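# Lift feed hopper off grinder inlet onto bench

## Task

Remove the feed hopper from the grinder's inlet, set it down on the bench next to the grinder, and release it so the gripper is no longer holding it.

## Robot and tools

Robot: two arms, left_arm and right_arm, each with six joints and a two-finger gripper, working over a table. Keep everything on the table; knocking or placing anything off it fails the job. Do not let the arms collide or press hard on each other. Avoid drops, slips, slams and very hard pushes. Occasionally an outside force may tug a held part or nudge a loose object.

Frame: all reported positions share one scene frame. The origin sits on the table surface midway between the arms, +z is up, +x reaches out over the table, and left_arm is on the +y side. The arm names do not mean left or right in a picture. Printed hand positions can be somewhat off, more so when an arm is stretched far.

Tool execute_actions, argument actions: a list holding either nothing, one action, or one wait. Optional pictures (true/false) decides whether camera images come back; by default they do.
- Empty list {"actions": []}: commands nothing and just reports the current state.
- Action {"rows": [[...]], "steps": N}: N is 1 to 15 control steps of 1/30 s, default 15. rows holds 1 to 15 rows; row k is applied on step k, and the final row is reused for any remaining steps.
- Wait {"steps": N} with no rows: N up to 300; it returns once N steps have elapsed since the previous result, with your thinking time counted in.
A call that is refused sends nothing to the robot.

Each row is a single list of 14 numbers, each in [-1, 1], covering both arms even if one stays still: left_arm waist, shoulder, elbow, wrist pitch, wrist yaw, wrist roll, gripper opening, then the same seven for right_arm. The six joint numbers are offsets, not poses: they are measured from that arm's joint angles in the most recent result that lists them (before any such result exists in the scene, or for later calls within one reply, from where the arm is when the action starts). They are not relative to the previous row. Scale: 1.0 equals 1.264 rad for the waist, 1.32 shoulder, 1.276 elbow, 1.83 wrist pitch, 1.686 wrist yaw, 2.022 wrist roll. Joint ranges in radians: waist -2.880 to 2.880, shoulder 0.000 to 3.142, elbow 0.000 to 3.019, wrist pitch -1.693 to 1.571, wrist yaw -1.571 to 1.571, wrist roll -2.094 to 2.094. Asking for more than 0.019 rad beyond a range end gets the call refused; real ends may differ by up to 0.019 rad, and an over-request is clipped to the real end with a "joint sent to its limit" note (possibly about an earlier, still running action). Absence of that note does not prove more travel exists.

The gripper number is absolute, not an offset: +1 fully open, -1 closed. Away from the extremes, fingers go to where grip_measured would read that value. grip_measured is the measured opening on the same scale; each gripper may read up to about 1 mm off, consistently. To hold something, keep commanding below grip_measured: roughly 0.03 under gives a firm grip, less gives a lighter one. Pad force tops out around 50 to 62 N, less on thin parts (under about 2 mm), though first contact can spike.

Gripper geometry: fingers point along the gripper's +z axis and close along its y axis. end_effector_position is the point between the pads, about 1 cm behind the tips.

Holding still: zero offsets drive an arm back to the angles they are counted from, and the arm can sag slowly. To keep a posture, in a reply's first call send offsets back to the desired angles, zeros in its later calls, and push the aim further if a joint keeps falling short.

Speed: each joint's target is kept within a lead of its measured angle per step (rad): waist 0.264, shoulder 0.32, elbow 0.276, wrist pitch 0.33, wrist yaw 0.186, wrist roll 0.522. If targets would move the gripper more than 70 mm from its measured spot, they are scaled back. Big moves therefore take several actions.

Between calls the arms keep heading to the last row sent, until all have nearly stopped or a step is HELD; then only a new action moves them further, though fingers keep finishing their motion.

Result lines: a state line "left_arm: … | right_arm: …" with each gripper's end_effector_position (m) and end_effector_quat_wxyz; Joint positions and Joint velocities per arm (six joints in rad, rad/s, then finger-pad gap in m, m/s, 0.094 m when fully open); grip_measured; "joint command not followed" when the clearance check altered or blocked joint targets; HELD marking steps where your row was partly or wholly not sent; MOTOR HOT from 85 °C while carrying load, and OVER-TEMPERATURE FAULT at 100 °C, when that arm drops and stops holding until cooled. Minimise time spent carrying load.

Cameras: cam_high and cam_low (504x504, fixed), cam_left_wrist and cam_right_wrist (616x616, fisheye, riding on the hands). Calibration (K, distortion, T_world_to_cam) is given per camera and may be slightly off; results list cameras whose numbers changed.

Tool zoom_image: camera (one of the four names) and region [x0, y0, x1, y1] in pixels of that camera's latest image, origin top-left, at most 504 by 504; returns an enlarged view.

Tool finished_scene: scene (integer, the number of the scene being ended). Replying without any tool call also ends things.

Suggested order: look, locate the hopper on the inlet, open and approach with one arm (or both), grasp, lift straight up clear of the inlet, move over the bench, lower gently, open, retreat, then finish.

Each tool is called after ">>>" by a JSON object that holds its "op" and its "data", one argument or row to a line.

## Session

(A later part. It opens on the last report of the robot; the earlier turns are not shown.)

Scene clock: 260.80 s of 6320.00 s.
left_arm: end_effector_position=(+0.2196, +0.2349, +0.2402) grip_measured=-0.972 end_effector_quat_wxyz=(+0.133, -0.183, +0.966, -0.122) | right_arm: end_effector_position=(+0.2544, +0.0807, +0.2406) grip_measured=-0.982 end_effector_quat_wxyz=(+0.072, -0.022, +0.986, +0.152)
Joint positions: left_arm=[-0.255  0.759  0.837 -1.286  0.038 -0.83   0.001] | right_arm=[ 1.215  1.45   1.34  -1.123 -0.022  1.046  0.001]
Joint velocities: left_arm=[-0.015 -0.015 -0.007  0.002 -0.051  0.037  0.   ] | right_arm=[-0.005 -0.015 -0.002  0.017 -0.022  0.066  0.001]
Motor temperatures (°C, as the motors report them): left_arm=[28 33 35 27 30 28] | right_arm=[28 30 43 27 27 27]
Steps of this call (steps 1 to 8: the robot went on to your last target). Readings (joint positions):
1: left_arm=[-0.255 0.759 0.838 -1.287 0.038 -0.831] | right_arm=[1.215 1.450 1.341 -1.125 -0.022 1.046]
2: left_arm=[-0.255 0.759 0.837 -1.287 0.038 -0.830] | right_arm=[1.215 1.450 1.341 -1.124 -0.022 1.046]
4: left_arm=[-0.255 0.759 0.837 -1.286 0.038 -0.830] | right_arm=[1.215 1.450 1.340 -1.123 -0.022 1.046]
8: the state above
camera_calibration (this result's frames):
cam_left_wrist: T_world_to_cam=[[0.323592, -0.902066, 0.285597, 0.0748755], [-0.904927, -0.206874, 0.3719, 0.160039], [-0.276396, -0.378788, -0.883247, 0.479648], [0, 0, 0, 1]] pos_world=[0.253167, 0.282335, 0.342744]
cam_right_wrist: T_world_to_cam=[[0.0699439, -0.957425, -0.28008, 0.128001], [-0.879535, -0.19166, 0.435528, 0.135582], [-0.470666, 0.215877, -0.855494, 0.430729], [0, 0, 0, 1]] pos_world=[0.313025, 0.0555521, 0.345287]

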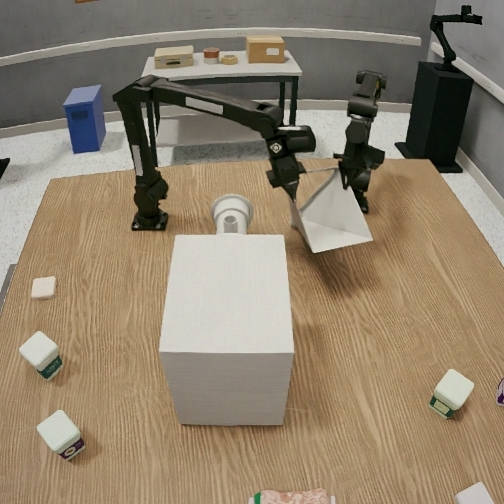

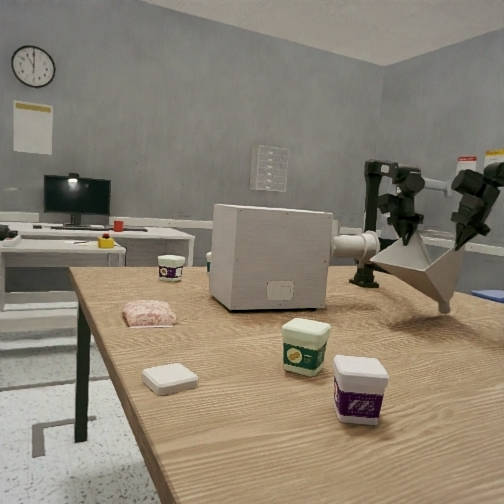

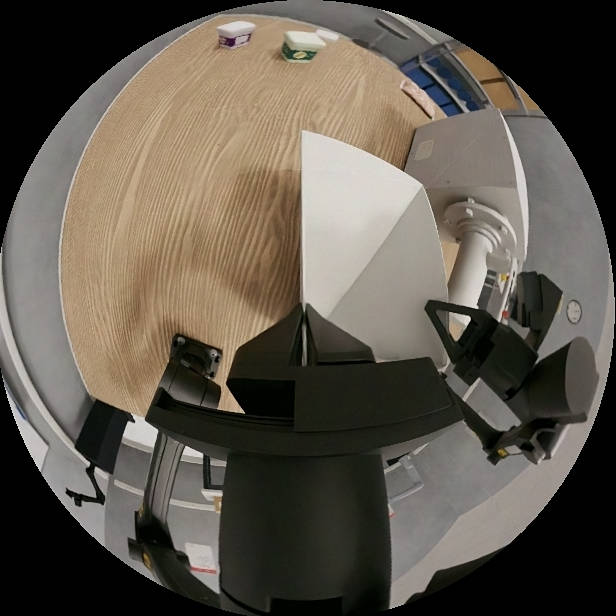

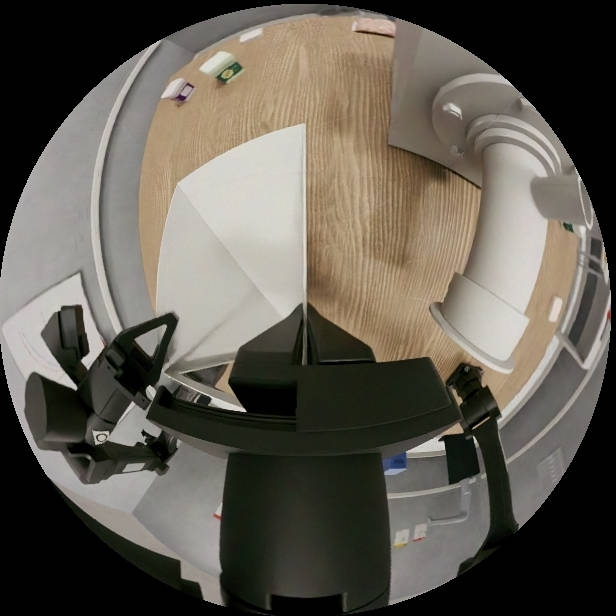

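>>> {"op": "execute_actions", "data": {
  "actions": []
}}

Scene clock: 263.73 s of 6320.00 s.
left_arm: end_effector_position=(+0.2196, +0.2349, +0.2402) grip_measured=-0.972 end_effector_quat_wxyz=(+0.133, -0.183, +0.966, -0.122) | right_arm: end_effector_position=(+0.2544, +0.0807, +0.2406) grip_measured=-0.982 end_effector_quat_wxyz=(+0.072, -0.022, +0.986, +0.152)
Joint positions: left_arm=[-0.255  0.759  0.837 -1.286  0.038 -0.83   0.001] | right_arm=[ 1.215  1.45   1.34  -1.123 -0.022  1.046  0.001]
Joint velocities: left_arm=[-0.005  0.005 -0.007  0.007 -0.051  0.022 -0.001] | right_arm=[-0.015 -0.005 -0.007  0.002 -0.051  0.007 -0.   ]
Motor temperatures (°C, as the motors report them): left_arm=[28 32 35 27 30 28] | right_arm=[28 30 43 27 27 27]
Steps of this call (steps 1 to 15: the robot went on to your last target; steps 16 to 88: nothing new was sent). Readings (joint positions):
1: left_arm=[-0.255 0.759 0.837 -1.286 0.038 -0.830] | right_arm=[1.215 1.450 1.340 -1.123 -0.022 1.046]
2: left_arm=[-0.255 0.759 0.837 -1.286 0.038 -0.830] | right_arm=[1.215 1.450 1.340 -1.123 -0.022 1.046]
4: left_arm=[-0.255 0.759 0.837 -1.286 0.038 -0.830] | right_arm=[1.215 1.450 1.340 -1.123 -0.022 1.046]
8: left_arm=[-0.255 0.759 0.837 -1.286 0.038 -0.830] | right_arm=[1.215 1.450 1.340 -1.123 -0.022 1.046]
88: the state above
All arms were judged still, so your last target was given up. Only a new action makes them travel on or press farther. Fingers that are still opening or closing keep moving.
camera_calibration (this result's frames):
cam_left_wrist: T_world_to_cam=[[0.323592, -0.902066, 0.285597, 0.0748755], [-0.904927, -0.206874, 0.3719, 0.160039], [-0.276396, -0.378788, -0.883247, 0.479648], [0, 0, 0, 1]] pos_world=[0.253167, 0.282335, 0.342744]
cam_right_wrist: T_world_to_cam=[[0.0699439, -0.957425, -0.28008, 0.128001], [-0.879535, -0.19166, 0.435528, 0.135582], [-0.470666, 0.215877, -0.855494, 0.430729], [0, 0, 0, 1]] pos_world=[0.313025, 0.0555521, 0.345287]

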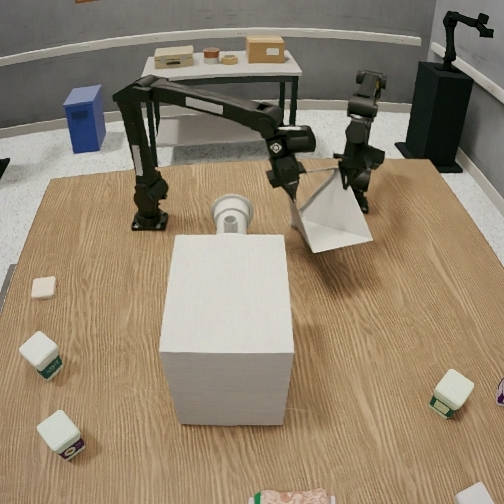

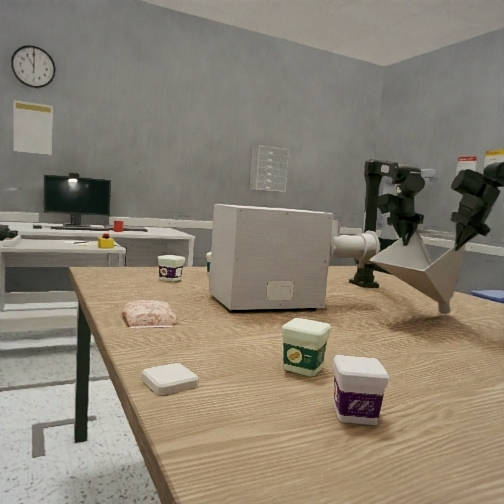

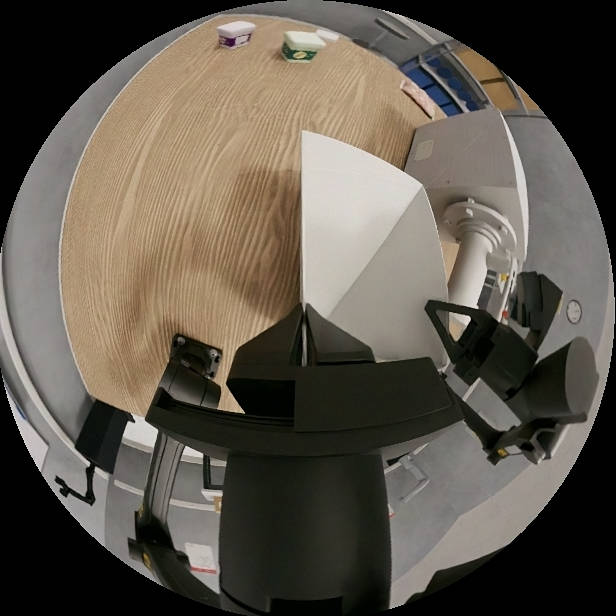

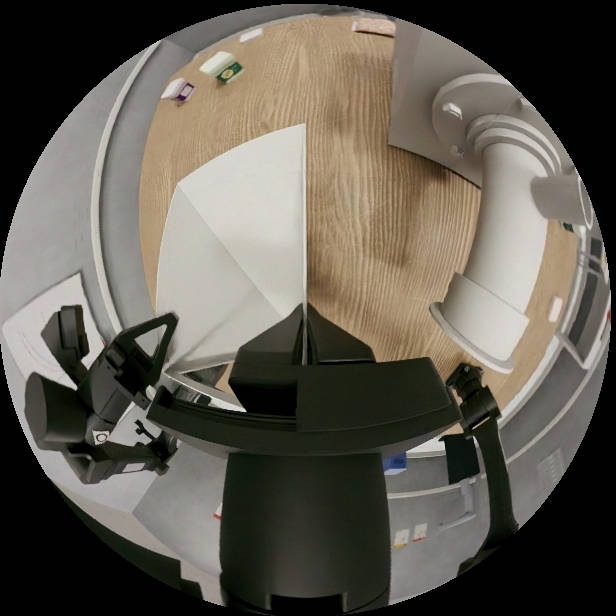

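>>> {"op": "execute_actions", "data": {
  "actions": [
    {"rows": [[0.0044,-0.0184,0.0263,0.0211,0.0106,0.0027,-1,-0.0034,-0.0104,0.0178,0.0208,-0.0067,0.0031,-1],[0.0106,-0.0093,0.0351,0.0203,0.0141,0.0064,-1,-0.0081,-0.0044,0.0306,0.0158,-0.0112,0,-1],[0.0202,0.0047,0.0450,0.0194,0.0200,0.0119,-1,-0.0151,0.0051,0.0457,0.0095,-0.0184,-0.0043,-1],[0.0317,0.0212,0.0553,0.0186,0.0270,0.0181,-1,-0.0235,0.0165,0.0622,0.0024,-0.0270,-0.0090,-1],[0.0447,0.0401,0.0662,0.0178,0.0352,0.0254,-1,-0.0331,0.0296,0.0798,-0.0053,-0.0369,-0.0142,-1],[0.0597,0.0616,0.0775,0.0170,0.0445,0.0337,-1,-0.0440,0.0447,0.0987,-0.0137,-0.0484,-0.0197,-1],[0.0759,0.0849,0.0870,0.0164,0.0550,0.0425,-1,-0.0557,0.0613,0.1158,-0.0218,-0.0609,-0.0253,-1],[0.0916,0.1070,0.0915,0.0164,0.0655,0.0507,-1,-0.0668,0.0777,0.1269,-0.0280,-0.0733,-0.0297,-1],[0.1073,0.1292,0.0961,0.0164,0.0760,0.0590,-1,-0.0779,0.0940,0.1379,-0.0341,-0.0857,-0.0340,-1],[0.1229,0.1514,0.1007,0.0164,0.0866,0.0672,-1,-0.0890,0.1104,0.1490,-0.0403,-0.0981,-0.0384,-1],[0.1386,0.1735,0.1053,0.0164,0.0971,0.0754,-1,-0.1001,0.1268,0.1601,-0.0464,-0.1105,-0.0428,-1],[0.1525,0.1932,0.1094,0.0164,0.1064,0.0828,-1,-0.1100,0.1413,0.1699,-0.0519,-0.1215,-0.0466,-1],[0.1647,0.2104,0.1129,0.0164,0.1146,0.0892,-1,-0.1186,0.1540,0.1785,-0.0567,-0.1311,-0.0500,-1],[0.1734,0.2228,0.1155,0.0164,0.1204,0.0937,-1,-0.1248,0.1631,0.1847,-0.0601,-0.1380,-0.0525,-1],[0.1804,0.2326,0.1175,0.0164,0.1251,0.0974,-1,-0.1297,0.1704,0.1896,-0.0628,-0.1435,-0.0544,-1]], "steps": 15}
  ],
  "pictures": false
}}

>>> {"op": "execute_actions", "data": {
  "actions": [
    {"steps": 12}
  ]
}}

Scene clock: 271.17 s of 6320.00 s.
left_arm: end_effector_position=(+0.2674, +0.2447, +0.1867) grip_measured=-0.972 end_effector_quat_wxyz=(+0.003, -0.207, +0.970, -0.127) | right_arm: end_effector_position=(+0.3031, +0.0902, +0.1855) grip_measured=-0.982 end_effector_quat_wxyz=(-0.058, -0.004, +0.990, +0.131)
Joint positions: left_arm=[-0.05   1.055  0.879 -1.275  0.225 -0.679  0.001] | right_arm=[ 1.071  1.668  1.464 -1.221 -0.248  0.954  0.001]
Joint velocities: left_arm=[0.366 0.786 0.139 0.061 0.33  0.374 0.   ] | right_arm=[-0.308  0.552  0.3   -0.168 -0.374 -0.198 -0.   ]
Motor temperatures (°C, as the motors report them): left_arm=[28 32 35 27 30 28] | right_arm=[28 30 43 27 27 27]
Steps of this call (steps 1 to 90: nothing new was sent; then 3.93 s passed at rest; steps 91 to 105: all 15 steps of this action). Readings (joint positions):
91: left_arm=[-0.255 0.759 0.837 -1.286 0.038 -0.830] | right_arm=[1.215 1.450 1.340 -1.123 -0.022 1.046]
92: left_arm=[-0.254 0.759 0.837 -1.286 0.040 -0.829] | right_arm=[1.215 1.450 1.340 -1.123 -0.024 1.046]
94: left_arm=[-0.243 0.762 0.837 -1.286 0.054 -0.820] | right_arm=[1.209 1.452 1.340 -1.123 -0.040 1.043]
98: left_arm=[-0.185 0.824 0.839 -1.286 0.116 -0.777] | right_arm=[1.174 1.496 1.365 -1.155 -0.108 1.019]
105: the state above

Scene clock: 271.57 s of 6320.00 s.
left_arm: end_effector_position=(+0.2763, +0.2464, +0.1778) grip_measured=-0.972 end_effector_quat_wxyz=(-0.009, -0.204, +0.971, -0.126) | right_arm: end_effector_position=(+0.3111, +0.0917, +0.1772) grip_measured=-0.982 end_effector_quat_wxyz=(-0.068, -0.004, +0.990, +0.127)
Joint positions: left_arm=[-0.032  1.101  0.887 -1.265  0.236 -0.652  0.001] | right_arm=[ 1.057  1.7    1.484 -1.231 -0.261  0.937  0.001]
Joint velocities: left_arm=[-0.005  0.024  0.002 -0.012  0.066 -0.037 -0.   ] | right_arm=[-0.005 -0.005 -0.037 -0.002 -0.066  0.037 -0.   ]
Motor temperatures (°C, as the motors report them): left_arm=[28 32 35 27 30 28] | right_arm=[28 30 43 27 27 27]
Steps of this call (steps 1 to 12: the robot went on to your last target). Readings (joint positions):
1: left_arm=[-0.041 1.077 0.883 -1.272 0.232 -0.670] | right_arm=[1.063 1.684 1.473 -1.224 -0.258 0.946]
2: left_arm=[-0.035 1.093 0.885 -1.268 0.234 -0.664] | right_arm=[1.059 1.694 1.478 -1.225 -0.261 0.941]
4: left_arm=[-0.032 1.103 0.887 -1.265 0.235 -0.658] | right_arm=[1.057 1.700 1.482 -1.226 -0.261 0.937]
8: left_arm=[-0.032 1.101 0.887 -1.265 0.236 -0.652] | right_arm=[1.057 1.700 1.484 -1.231 -0.261 0.937]
12: the state above
camera_calibration (this result's frames):
cam_left_wrist: T_world_to_cam=[[0.401209, -0.883927, 0.240217, 0.0668834], [-0.763895, -0.178164, 0.62026, 0.146716], [-0.505466, -0.432355, -0.746708, 0.496767], [0, 0, 0, 1]] pos_world=[0.33634, 0.300039, 0.263871]
cam_right_wrist: T_world_to_cam=[[0.00015584, -0.971658, -0.23639, 0.132153], [-0.722267, -0.1636, 0.671986, 0.121712], [-0.691614, 0.170632, -0.701822, 0.446452], [0, 0, 0, 1]] pos_world=[0.396661, 0.0721406, 0.262781]

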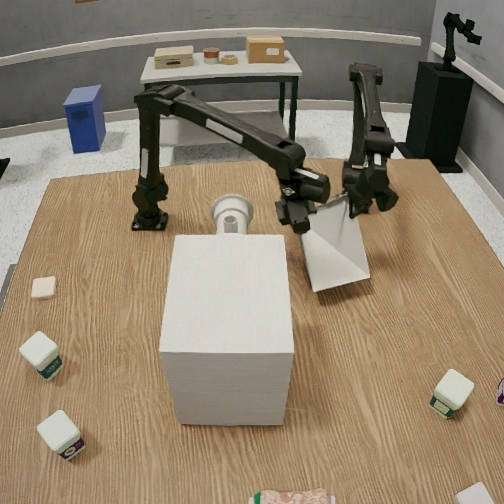

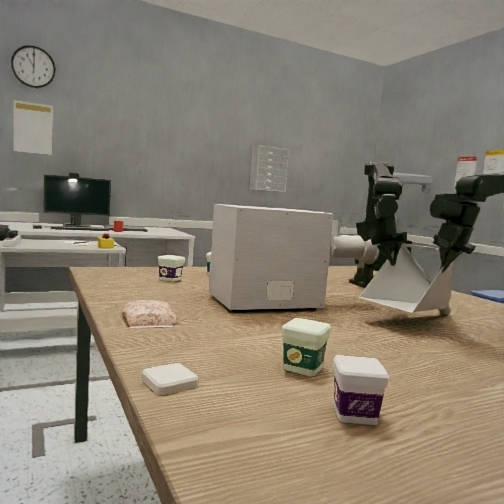

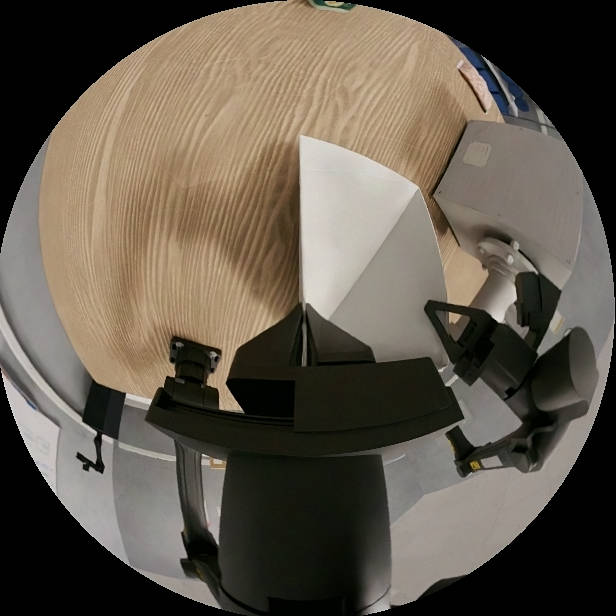

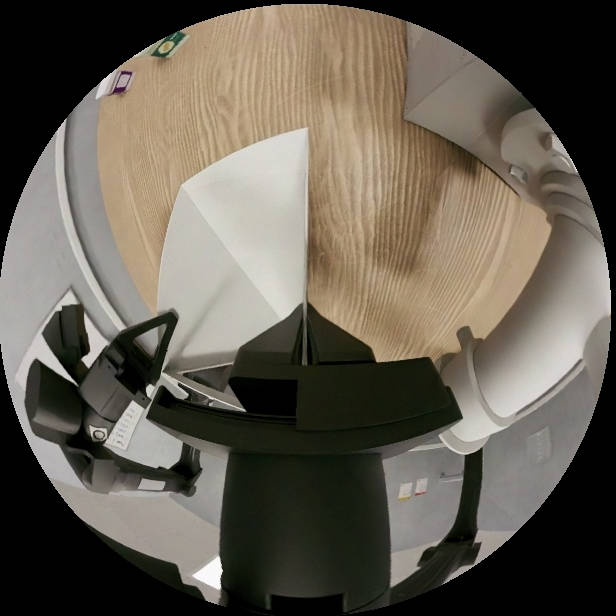

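>>> {"op": "zoom_image", "data": {
  "camera": "cam_low",
  "region": [330, 220, 490, 340]
}}

Region (330, 220, 490, 340) of cam_low's 504x504 image, scaled by 3.150, with more detail than that image has; it fills the top 378 rows of this view, and the rest is white.

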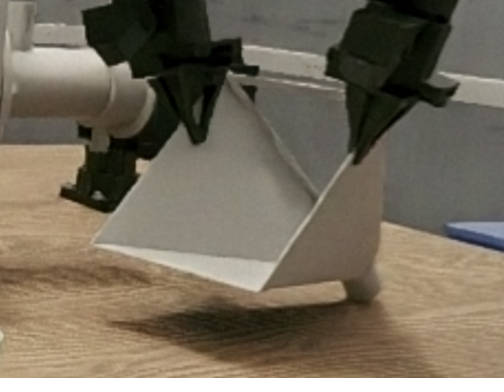

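>>> {"op": "execute_actions", "data": {
  "actions": [
    {"rows": [[0.0057,-0.0223,0.0801,0.0040,0.0087,0.0104,-1,-0.0060,-0.0156,0.0797,-0.0056,-0.0035,-0.0018,-1],[0.0078,-0.0160,0.0827,0.0027,0.0102,0.0119,-1,-0.0081,-0.0107,0.0840,-0.0084,-0.0062,-0.0030,-1],[0.0111,-0.0056,0.0869,0.0006,0.0127,0.0144,-1,-0.0114,-0.0025,0.0911,-0.0130,-0.0105,-0.0050,-1],[0.0152,0.0070,0.0921,-0.0020,0.0157,0.0175,-1,-0.0155,0.0074,0.0997,-0.0186,-0.0158,-0.0073,-1],[0.0199,0.0216,0.0980,-0.0050,0.0192,0.0210,-1,-0.0202,0.0189,0.1098,-0.0250,-0.0219,-0.0101,-1],[0.0252,0.0383,0.1049,-0.0085,0.0231,0.0250,-1,-0.0255,0.0321,0.1213,-0.0324,-0.0288,-0.0133,-1],[0.0313,0.0571,0.1126,-0.0123,0.0276,0.0296,-1,-0.0316,0.0469,0.1342,-0.0407,-0.0367,-0.0168,-1],[0.0373,0.0760,0.1202,-0.0162,0.0321,0.0341,-1,-0.0376,0.0617,0.1471,-0.0490,-0.0445,-0.0204,-1],[0.0434,0.0948,0.1279,-0.0201,0.0366,0.0386,-1,-0.0437,0.0765,0.1600,-0.0573,-0.0524,-0.0240,-1],[0.0494,0.1136,0.1356,-0.0240,0.0411,0.0432,-1,-0.0497,0.0912,0.1729,-0.0656,-0.0602,-0.0275,-1],[0.0555,0.1324,0.1433,-0.0279,0.0455,0.0477,-1,-0.0558,0.1060,0.1858,-0.0739,-0.0681,-0.0311,-1],[0.0608,0.1491,0.1501,-0.0313,0.0495,0.0517,-1,-0.0611,0.1192,0.1973,-0.0813,-0.0750,-0.0343,-1],[0.0656,0.1638,0.1561,-0.0343,0.0530,0.0553,-1,-0.0659,0.1307,0.2073,-0.0878,-0.0812,-0.0370,-1],[0.0689,0.1742,0.1604,-0.0365,0.0555,0.0578,-1,-0.0692,0.1389,0.2145,-0.0924,-0.0855,-0.0390,-1],[0.0716,0.1826,0.1638,-0.0382,0.0575,0.0598,-1,-0.0719,0.1455,0.2202,-0.0961,-0.0890,-0.0406,-1]], "steps": 15}
  ],
  "pictures": false
}}

>>> {"op": "execute_actions", "data": {
  "actions": [
    {"steps": 12}
  ]
}}

>>> {"op": "zoom_image", "data": {
  "camera": "cam_low",
  "region": [320, 220, 490, 345]
}}

Scene clock: 279.70 s of 6320.00 s.
left_arm: end_effector_position=(+0.3172, +0.2544, +0.1555) grip_measured=-0.972 end_effector_quat_wxyz=(-0.083, -0.205, +0.967, -0.130) | right_arm: end_effector_position=(+0.3487, +0.0996, +0.1551) grip_measured=-0.982 end_effector_quat_wxyz=(-0.155, +0.013, +0.981, +0.115)
Joint positions: left_arm=[ 0.049  1.325  1.002 -1.316  0.302 -0.552  0.001] | right_arm=[ 0.976  1.875  1.655 -1.379 -0.387  0.869  0.001]
Joint velocities: left_arm=[ 0.132  0.698  0.208 -0.061  0.11   0.198  0.   ] | right_arm=[-0.19   0.513  0.295 -0.286 -0.3   -0.168  0.001]
Motor temperatures (°C, as the motors report them): left_arm=[28 32 38 27 30 28] | right_arm=[28 31 47 27 27 27]
Steps of this call (steps 1 to 30: the robot went on to your last target; steps 31 to 90: nothing new was sent; then 4.63 s passed at rest; steps 91 to 105: all 15 steps of this action). Readings (joint positions):
91: left_arm=[-0.032 1.101 0.887 -1.265 0.236 -0.652] | right_arm=[1.057 1.700 1.484 -1.232 -0.261 0.937]
92: left_arm=[-0.032 1.101 0.887 -1.265 0.236 -0.651] | right_arm=[1.057 1.700 1.485 -1.233 -0.261 0.936]
94: left_arm=[-0.030 1.103 0.890 -1.268 0.241 -0.645] | right_arm=[1.056 1.702 1.491 -1.244 -0.267 0.936]
98: left_arm=[-0.007 1.141 0.918 -1.291 0.259 -0.616] | right_arm=[1.040 1.735 1.537 -1.292 -0.302 0.922]
105: the state above

Scene clock: 280.10 s of 6320.00 s.
left_arm: end_effector_position=(+0.3217, +0.2547, +0.1453) grip_measured=-0.972 end_effector_quat_wxyz=(-0.103, -0.204, +0.965, -0.127) | right_arm: end_effector_position=(+0.3534, +0.0993, +0.1447) grip_measured=-0.982 end_effector_quat_wxyz=(-0.169, +0.015, +0.979, +0.110)
Joint positions: left_arm=[ 0.056  1.373  1.015 -1.324  0.31  -0.537  0.001] | right_arm=[ 0.965  1.908  1.673 -1.398 -0.402  0.854  0.001]
Joint velocities: left_arm=[ 0.005 -0.015 -0.017 -0.002 -0.037 -0.022 -0.   ] | right_arm=[-0.024 -0.005 -0.007 -0.007 -0.007 -0.095 -0.001]
Motor temperatures (°C, as the motors report them): left_arm=[28 32 38 27 30 28] | right_arm=[28 31 47 27 27 27]
Steps of this call (steps 1 to 12: the robot went on to your last target). Readings (joint positions):
1: left_arm=[0.053 1.346 1.008 -1.317 0.306 -0.547] | right_arm=[0.970 1.890 1.663 -1.386 -0.395 0.863]
2: left_arm=[0.055 1.360 1.012 -1.317 0.308 -0.544] | right_arm=[0.967 1.900 1.669 -1.389 -0.400 0.860]
4: left_arm=[0.056 1.373 1.014 -1.317 0.309 -0.542] | right_arm=[0.965 1.908 1.671 -1.392 -0.401 0.856]
8: left_arm=[0.056 1.373 1.015 -1.324 0.310 -0.538] | right_arm=[0.965 1.908 1.673 -1.398 -0.402 0.854]
12: the state above
camera_calibration (this result's frames):
cam_left_wrist: T_world_to_cam=[[0.422353, -0.883311, 0.203422, 0.0622518], [-0.641926, -0.133031, 0.755138, 0.132714], [-0.63996, -0.449517, -0.623206, 0.528679], [0, 0, 0, 1]] pos_world=[0.397234, 0.310292, 0.216595]
cam_right_wrist: T_world_to_cam=[[-0.0533485, -0.978817, -0.197666, 0.1459], [-0.569079, -0.132857, 0.811479, 0.0980258], [-0.820551, 0.155779, -0.549936, 0.476683], [0, 0, 0, 1]] pos_world=[0.45471, 0.0815758, 0.211439]

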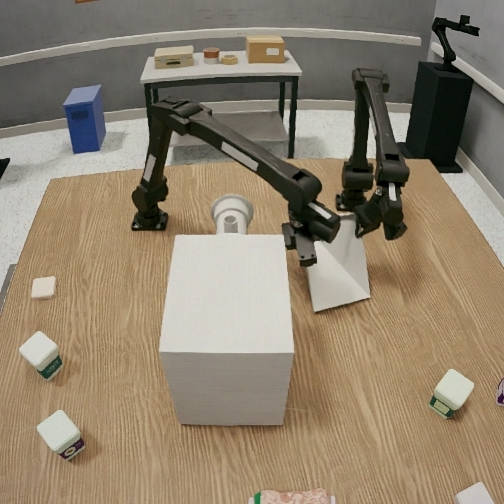

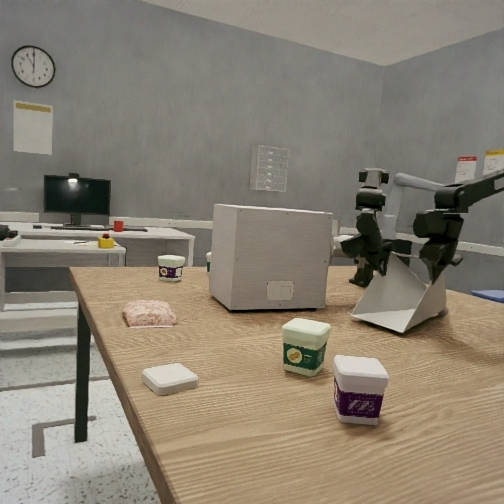

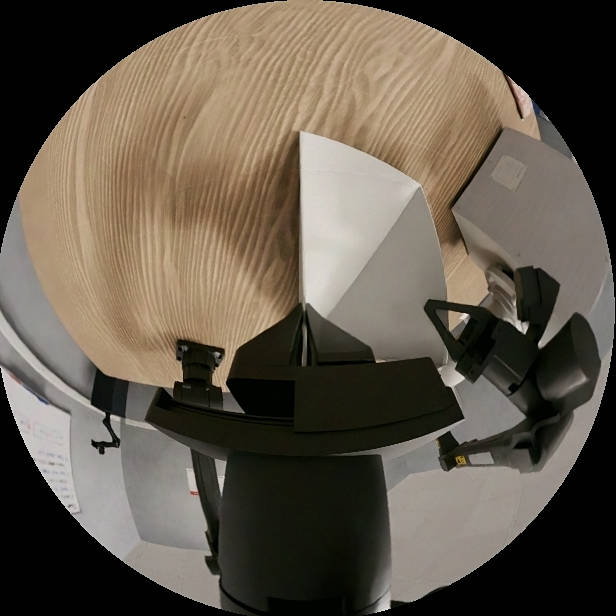

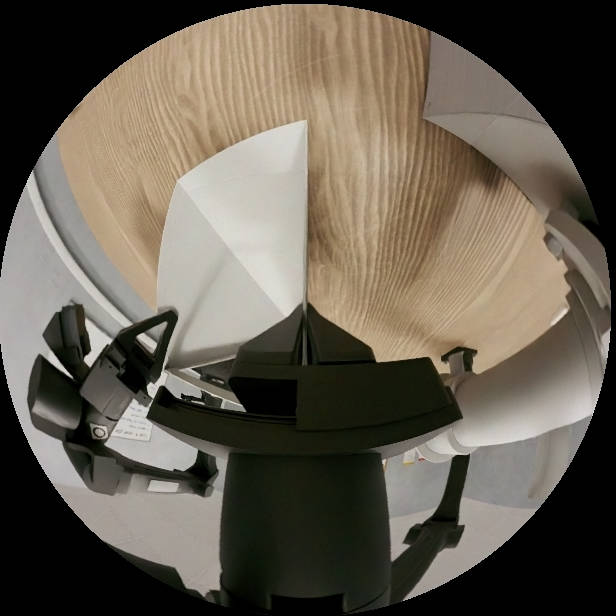

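Region (320, 220, 490, 345) of cam_low's 504x504 image, scaled by 2.965, with more detail than that image has; it fills the top 371 rows of this view, and the rest is white.

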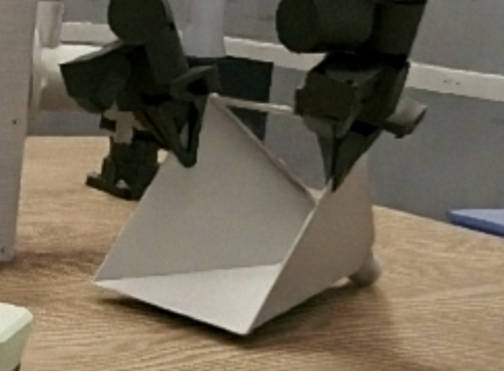

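>>> {"op": "execute_actions", "data": {
  "actions": [
    {"rows": [[0.0025,-0.0215,0.0588,-0.0064,0.0143,0.003,-1,-0.0003,-0.0105,0.0727,-0.0055,-0.0060,-0.0003,-1],[0.0031,-0.0188,0.0588,-0.0069,0.0152,0.003,-1,-0.0008,-0.0083,0.0735,-0.0064,-0.0071,-0.0007,-1],[0.0039,-0.0152,0.0588,-0.0076,0.0164,0.003,-1,-0.0013,-0.0054,0.0746,-0.0075,-0.0084,-0.0012,-1],[0.0048,-0.0113,0.0588,-0.0084,0.0177,0.003,-1,-0.0020,-0.0022,0.0758,-0.0088,-0.0099,-0.0018,-1],[0.0058,-0.0070,0.0588,-0.0092,0.0191,0.003,-1,-0.0026,0.0013,0.0771,-0.0102,-0.0116,-0.0025,-1],[0.0068,-0.0026,0.0588,-0.0101,0.0205,0.003,-1,-0.0033,0.0048,0.0784,-0.0116,-0.0132,-0.0031,-1],[0.0078,0.0017,0.0588,-0.0109,0.0220,0.003,-1,-0.0040,0.0083,0.0797,-0.0130,-0.0148,-0.0038,-1],[0.0087,0.0057,0.0588,-0.0117,0.0233,0.003,-1,-0.0047,0.0114,0.0808,-0.0142,-0.0163,-0.0044,-1],[0.0095,0.0092,0.0588,-0.0124,0.0245,0.003,-1,-0.0052,0.0143,0.0819,-0.0154,-0.0177,-0.0049,-1],[0.0101,0.0120,0.0588,-0.0129,0.0254,0.003,-1,-0.0057,0.0165,0.0827,-0.0162,-0.0187,-0.0053,-1],[0.0106,0.0143,0.0588,-0.0134,0.0262,0.003,-1,-0.0060,0.0184,0.0834,-0.0170,-0.0196,-0.0057,-1],[0.011,0.0159,0.0588,-0.0137,0.0267,0.003,-1,-0.0063,0.0197,0.0839,-0.0175,-0.0202,-0.0059,-1]], "steps": 15}
  ],
  "pictures": false
}}

>>> {"op": "execute_actions", "data": {
  "actions": [
    {"steps": 8}
  ]
}}

>>> {"op": "zoom_image", "data": {
  "camera": "cam_low",
  "region": [320, 230, 490, 355]
}}

Scene clock: 283.87 s of 6320.00 s.
left_arm: end_effector_position=(+0.3199, +0.2557, +0.1395) grip_measured=-0.972 end_effector_quat_wxyz=(-0.120, -0.208, +0.962, -0.131) | right_arm: end_effector_position=(+0.3519, +0.1009, +0.1393) grip_measured=-0.982 end_effector_quat_wxyz=(-0.184, +0.013, +0.977, +0.106)
Joint positions: left_arm=[ 0.066  1.394  1.015 -1.336  0.328 -0.531  0.001] | right_arm=[ 0.965  1.93   1.687 -1.418 -0.419  0.843  0.001]
Joint velocities: left_arm=[-0.005  0.063 -0.012 -0.017  0.066 -0.022  0.   ] | right_arm=[-0.024  0.044 -0.007  0.012 -0.051  0.022 -0.001]
Motor temperatures (°C, as the motors report them): left_arm=[28 32 38 27 30 28] | right_arm=[28 31 48 27 27 27]
Steps of this call (steps 1 to 30: the robot went on to your last target; steps 31 to 90: nothing new was sent; then 0.27 s passed at rest; steps 91 to 105: all 15 steps of this action). Readings (joint positions):
91: left_arm=[0.056 1.373 1.015 -1.324 0.311 -0.537] | right_arm=[0.965 1.908 1.673 -1.398 -0.402 0.854]
92: left_arm=[0.056 1.373 1.015 -1.324 0.311 -0.537] | right_arm=[0.965 1.908 1.673 -1.398 -0.403 0.854]
94: left_arm=[0.056 1.373 1.015 -1.324 0.312 -0.537] | right_arm=[0.965 1.908 1.673 -1.399 -0.404 0.853]
98: left_arm=[0.059 1.373 1.015 -1.329 0.319 -0.534] | right_arm=[0.965 1.911 1.678 -1.408 -0.408 0.850]
105: the state above

Scene clock: 284.13 s of 6320.00 s.
left_arm: end_effector_position=(+0.3198, +0.2555, +0.1384) grip_measured=-0.972 end_effector_quat_wxyz=(-0.122, -0.208, +0.962, -0.131) | right_arm: end_effector_position=(+0.3517, +0.1005, +0.1385) grip_measured=-0.982 end_effector_quat_wxyz=(-0.186, +0.013, +0.977, +0.105)
Joint positions: left_arm=[ 0.066  1.398  1.015 -1.336  0.329 -0.53   0.001] | right_arm=[ 0.964  1.932  1.687 -1.421 -0.421  0.843  0.001]
Joint velocities: left_arm=[-0.005 -0.005  0.002 -0.012  0.051 -0.051 -0.001] | right_arm=[ 0.005  0.005 -0.002 -0.007 -0.051  0.081 -0.   ]
Motor temperatures (°C, as the motors report them): left_arm=[28 32 38 27 30 28] | right_arm=[28 31 48 27 27 27]
Steps of this call (steps 1 to 8: the robot went on to your last target). Readings (joint positions):
1: left_arm=[0.066 1.397 1.015 -1.336 0.328 -0.531] | right_arm=[0.964 1.931 1.687 -1.419 -0.420 0.843]
2: left_arm=[0.066 1.398 1.015 -1.336 0.328 -0.531] | right_arm=[0.964 1.932 1.687 -1.420 -0.421 0.843]
4: left_arm=[0.066 1.398 1.015 -1.336 0.328 -0.530] | right_arm=[0.964 1.932 1.687 -1.420 -0.421 0.843]
8: the state above
camera_calibration (this result's frames):
cam_left_wrist: T_world_to_cam=[[0.434837, -0.878101, 0.199641, 0.0603669], [-0.612055, -0.125576, 0.780781, 0.121787], [-0.660534, -0.461703, -0.592052, 0.528936], [0, 0, 0, 1]] pos_world=[0.397671, 0.312513, 0.206017]
cam_right_wrist: T_world_to_cam=[[-0.0524181, -0.980682, -0.188454, 0.14432], [-0.540907, -0.130751, 0.830857, 0.0894625], [-0.839447, 0.145488, -0.523604, 0.475681], [0, 0, 0, 1]] pos_world=[0.455265, 0.084023, 0.201936]

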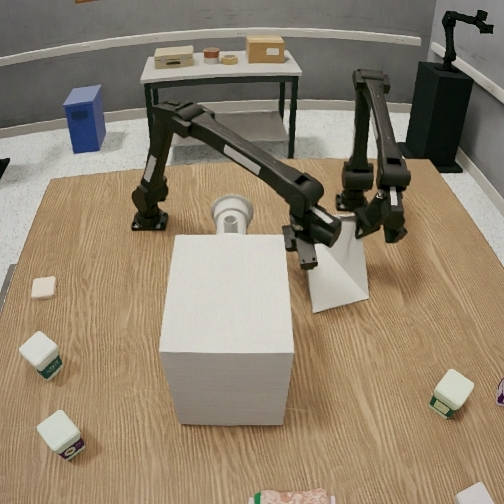

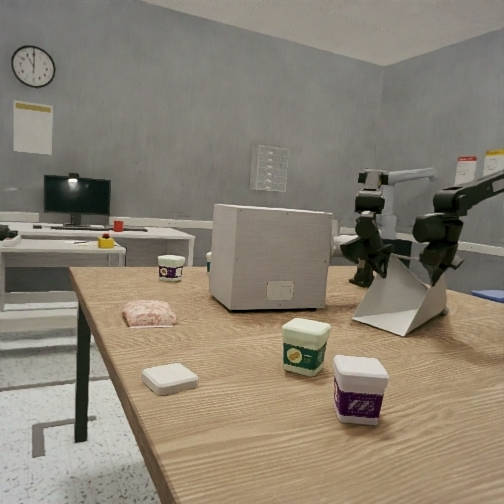

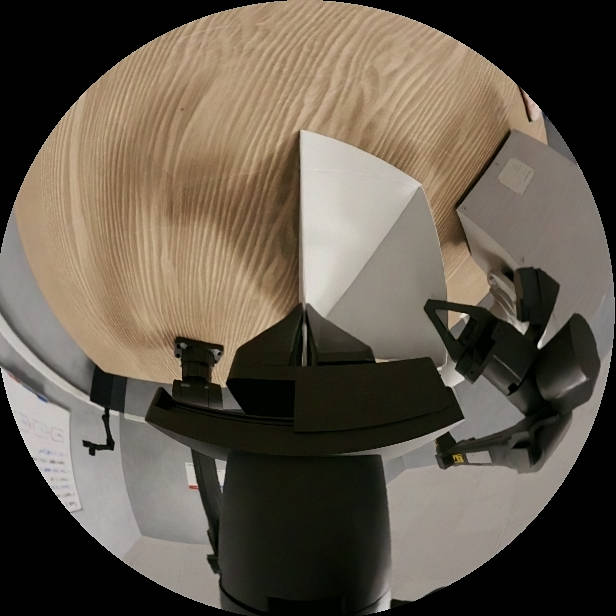

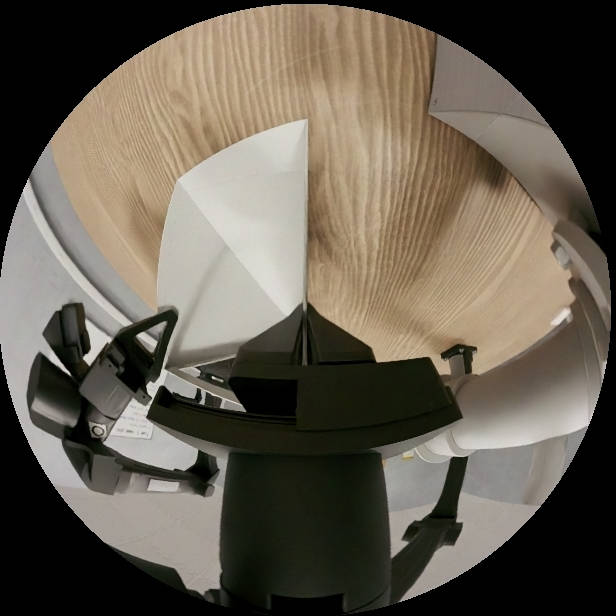

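Region (320, 230, 490, 355) of cam_low's 504x504 image, scaled by 2.965, with more detail than that image has; it fills the top 371 rows of this view, and the rest is white.

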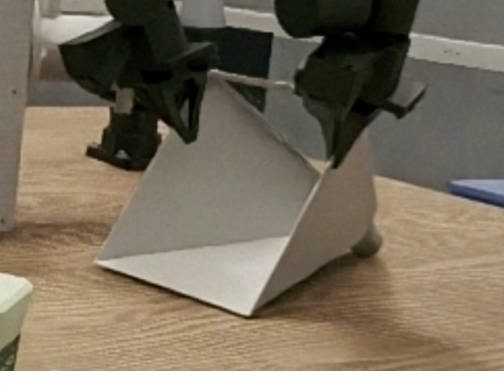

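>>> {"op": "execute_actions", "data": {
  "actions": [
    {"rows": [[0.003,-0.001,0.0588,-0.007,0.0154,0,-1,-0.0055,0.0026,0.0729,-0.005,-0.009,0,-1],[0.003,0.002,0.0588,-0.007,0.0154,0,-1,-0.0055,0.0042,0.0729,-0.005,-0.009,0,-1],[0.003,0.005,0.0588,-0.007,0.0154,0,-1,-0.0055,0.0059,0.0729,-0.005,-0.009,0,-1],[0.003,0.008,0.0588,-0.007,0.0154,0,-1,-0.0055,0.0075,0.0729,-0.005,-0.009,0,-1],[0.003,0.011,0.0588,-0.007,0.0154,0,-1,-0.0055,0.0092,0.0729,-0.005,-0.009,0,-1],[0.003,0.0135,0.0588,-0.007,0.0154,0,-1,-0.0055,0.0105,0.0729,-0.005,-0.009,0,-1],[0.003,0.0155,0.0588,-0.007,0.0154,0,-1,-0.0055,0.0116,0.0729,-0.005,-0.009,0,-1],[0.003,0.017,0.0588,-0.007,0.0154,0,-1,-0.0055,0.0125,0.0729,-0.005,-0.009,0,-1],[0.003,0.018,0.0588,-0.007,0.0154,0,-1,-0.0055,0.013,0.0729,-0.005,-0.009,0,-1]], "steps": 15}
  ]
}}

>>> {"op": "zoom_image", "data": {
  "camera": "cam_low",
  "region": [320, 230, 490, 355]
}}

Scene clock: 287.50 s of 6320.00 s.
left_arm: end_effector_position=(+0.3202, +0.2552, +0.1359) grip_measured=-0.972 end_effector_quat_wxyz=(-0.128, -0.208, +0.961, -0.131) | right_arm: end_effector_position=(+0.3521, +0.1001, +0.1360) grip_measured=-0.982 end_effector_quat_wxyz=(-0.189, +0.015, +0.976, +0.103)
Joint positions: left_arm=[ 0.067  1.41   1.018 -1.341  0.332 -0.527  0.001] | right_arm=[ 0.962  1.938  1.689 -1.424 -0.423  0.843  0.001]
Joint velocities: left_arm=[-0.005 -0.005 -0.002  0.017  0.066 -0.007  0.   ] | right_arm=[-0.005 -0.005 -0.007 -0.012 -0.051  0.007 -0.   ]
Motor temperatures (°C, as the motors report them): left_arm=[28 32 38 27 31 28] | right_arm=[28 32 49 27 27 27]
Steps of this call (steps 1 to 15: the robot went on to your last target; steps 16 to 86: nothing new was sent; steps 87 to 101: all 15 steps of this action). Readings (joint positions):
87: left_arm=[0.066 1.398 1.015 -1.336 0.329 -0.530] | right_arm=[0.964 1.932 1.687 -1.421 -0.421 0.843]
88: left_arm=[0.066 1.398 1.015 -1.336 0.329 -0.530] | right_arm=[0.964 1.932 1.687 -1.421 -0.421 0.843]
90: left_arm=[0.066 1.399 1.015 -1.336 0.329 -0.529] | right_arm=[0.964 1.932 1.687 -1.421 -0.421 0.843]
94: left_arm=[0.067 1.408 1.016 -1.337 0.331 -0.528] | right_arm=[0.964 1.936 1.688 -1.421 -0.421 0.843]
101: the state above
camera_calibration (this result's frames):
cam_left_wrist: T_world_to_cam=[[0.436316, -0.87806, 0.196567, 0.0603387], [-0.60245, -0.122811, 0.788652, 0.119108], [-0.668343, -0.462523, -0.582571, 0.529069], [0, 0, 0, 1]] pos_world=[0.39903, 0.312315, 0.202425]
cam_right_wrist: T_world_to_cam=[[-0.055314, -0.981405, -0.183807, 0.143955], [-0.535688, -0.126183, 0.834935, 0.0888271], [-0.842603, 0.144647, -0.518747, 0.475332], [0, 0, 0, 1]] pos_world=[0.456062, 0.0837318, 0.198872]

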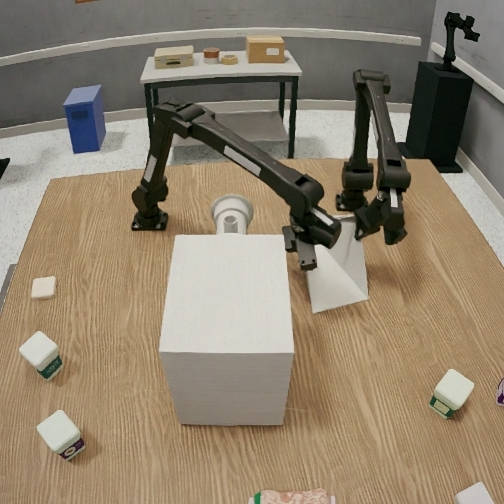

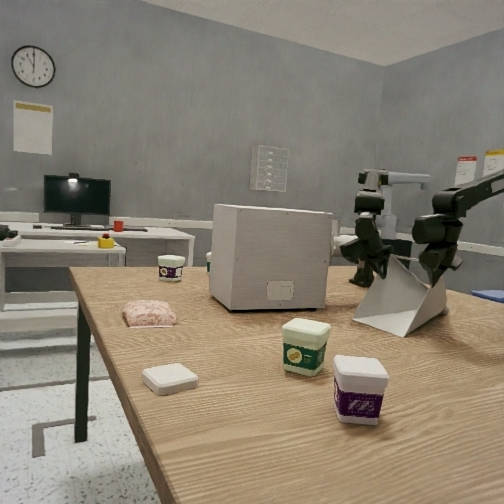

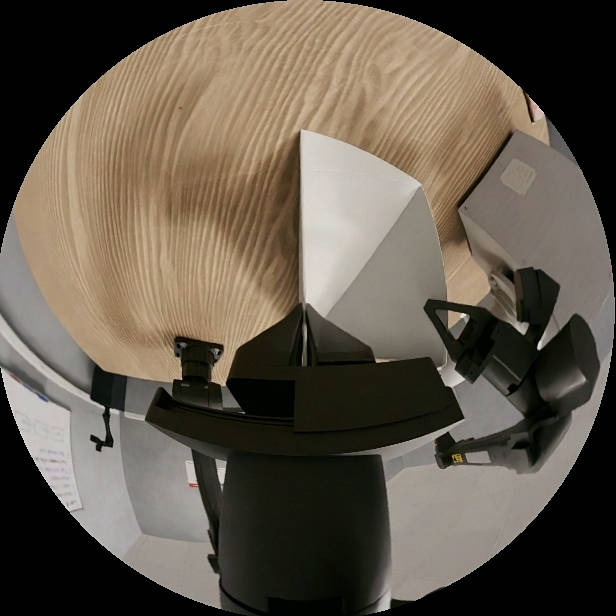

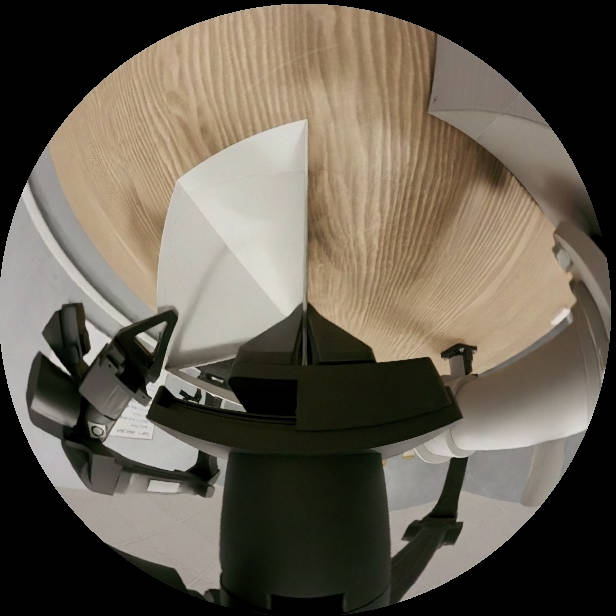

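Region (320, 230, 490, 355) of cam_low's 504x504 image, scaled by 2.965, with more detail than that image has; it fills the top 371 rows of this view, and the rest is white.

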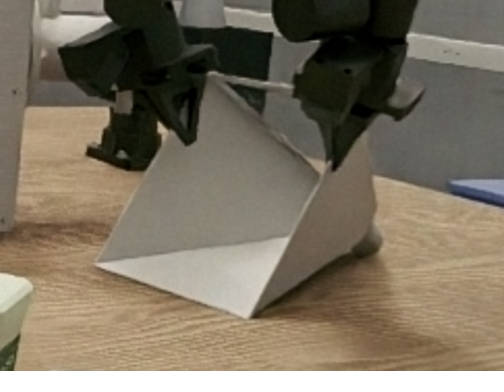

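>>> {"op": "execute_actions", "data": {
  "actions": [
    {"rows": [[0.002,0.009,0.052,-0.006,0.012,0,-1,-0.004,0.008,0.065,-0.004,-0.008,0,-1],[0.002,0.009,0.047,-0.006,0.012,0,-1,-0.004,0.008,0.058,-0.004,-0.008,0,-1],[0.002,0.009,0.042,-0.006,0.012,0,-1,-0.004,0.008,0.051,-0.004,-0.008,0,-1],[0.002,0.009,0.037,-0.006,0.012,0,-1,-0.004,0.008,0.044,-0.004,-0.008,0,-1],[0.002,0.009,0.032,-0.006,0.012,0,-1,-0.004,0.008,0.037,-0.004,-0.008,0,-1],[0.002,0.009,0.027,-0.006,0.012,0,-1,-0.004,0.008,0.030,-0.004,-0.008,0,-1],[0.002,0.009,0.022,-0.006,0.012,0,-1,-0.004,0.008,0.024,-0.004,-0.008,0,-1],[0.002,0.009,0.018,-0.006,0.012,0,-1,-0.004,0.008,0.019,-0.004,-0.008,0,-1],[0.002,0.009,0.015,-0.006,0.012,0,-1,-0.004,0.008,0.015,-0.004,-0.008,0,-1]], "steps": 13}
  ]
}}

>>> {"op": "zoom_image", "data": {
  "camera": "cam_low",
  "region": [320, 230, 490, 355]
}}

Scene clock: 289.83 s of 6320.00 s.
left_arm: end_effector_position=(+0.3201, +0.2553, +0.1359) grip_measured=-0.972 end_effector_quat_wxyz=(-0.129, -0.208, +0.961, -0.131) | right_arm: end_effector_position=(+0.3521, +0.1001, +0.1360) grip_measured=-0.982 end_effector_quat_wxyz=(-0.189, +0.015, +0.976, +0.103)
Joint positions: left_arm=[ 0.067  1.41   1.018 -1.341  0.332 -0.526  0.001] | right_arm=[ 0.962  1.938  1.689 -1.424 -0.423  0.843  0.001]
Joint velocities: left_arm=[ 0.005 -0.005  0.002  0.002 -0.007  0.007  0.   ] | right_arm=[-0.015  0.005  0.007 -0.012  0.037  0.022  0.   ]
Motor temperatures (°C, as the motors report them): left_arm=[28 32 38 27 31 28] | right_arm=[28 32 49 27 27 27]
Steps of this call (steps 1 to 15: the robot went on to your last target; steps 16 to 57: nothing new was sent; steps 58 to 70: all 13 steps of this action). Readings (joint positions):
58: left_arm=[0.067 1.410 1.018 -1.341 0.332 -0.526] | right_arm=[0.962 1.938 1.689 -1.424 -0.423 0.843]
59: left_arm=[0.067 1.410 1.018 -1.341 0.332 -0.526] | right_arm=[0.962 1.938 1.689 -1.424 -0.423 0.843]
61: left_arm=[0.067 1.410 1.018 -1.341 0.332 -0.526] | right_arm=[0.962 1.938 1.689 -1.424 -0.423 0.843]
65: left_arm=[0.067 1.410 1.018 -1.341 0.332 -0.526] | right_arm=[0.962 1.938 1.689 -1.424 -0.423 0.843]
70: the state above
camera_calibration (this result's frames):
cam_left_wrist: T_world_to_cam=[[0.436055, -0.87821, 0.196475, 0.0605187], [-0.602286, -0.122576, 0.788813, 0.118911], [-0.668661, -0.4623, -0.582384, 0.529043], [0, 0, 0, 1]] pos_world=[0.398979, 0.3123, 0.202417]
cam_right_wrist: T_world_to_cam=[[-0.055314, -0.981405, -0.183807, 0.143955], [-0.535688, -0.126183, 0.834935, 0.0888271], [-0.842603, 0.144647, -0.518747, 0.475332], [0, 0, 0, 1]] pos_world=[0.456062, 0.0837318, 0.198872]

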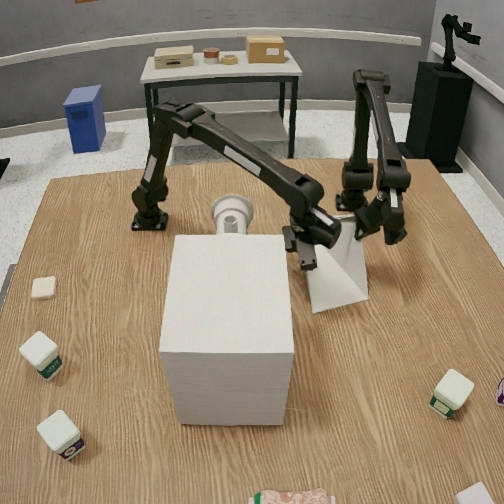

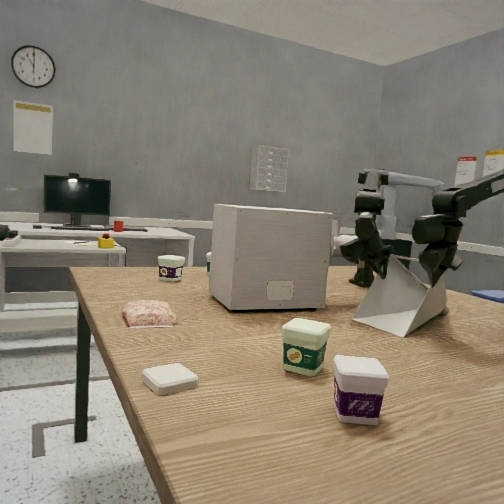

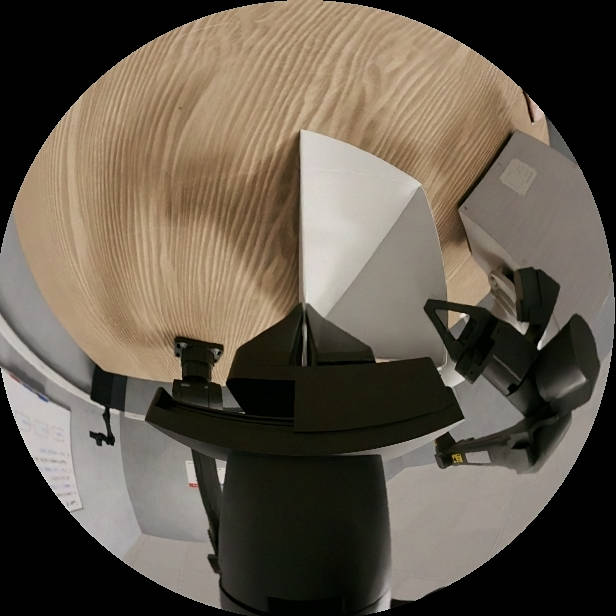

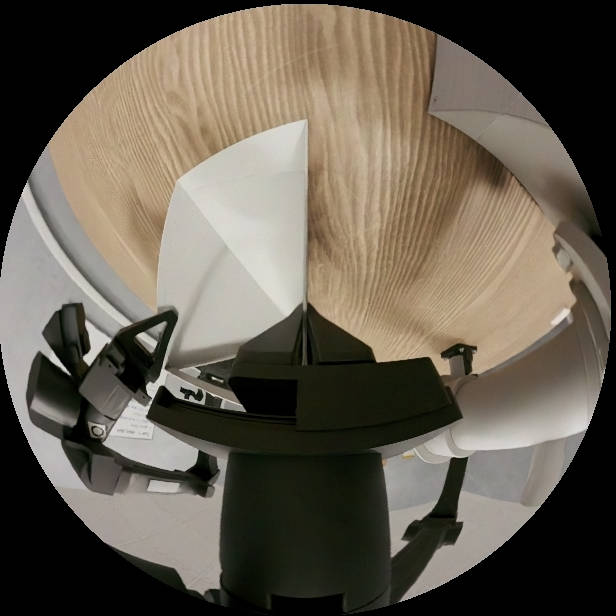

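Region (320, 230, 490, 355) of cam_low's 504x504 image, scaled by 2.965, with more detail than that image has; it fills the top 371 rows of this view, and the rest is white.

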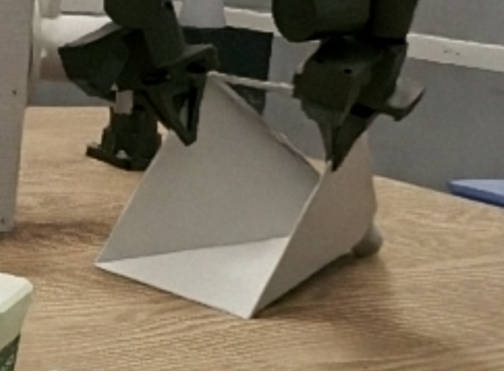

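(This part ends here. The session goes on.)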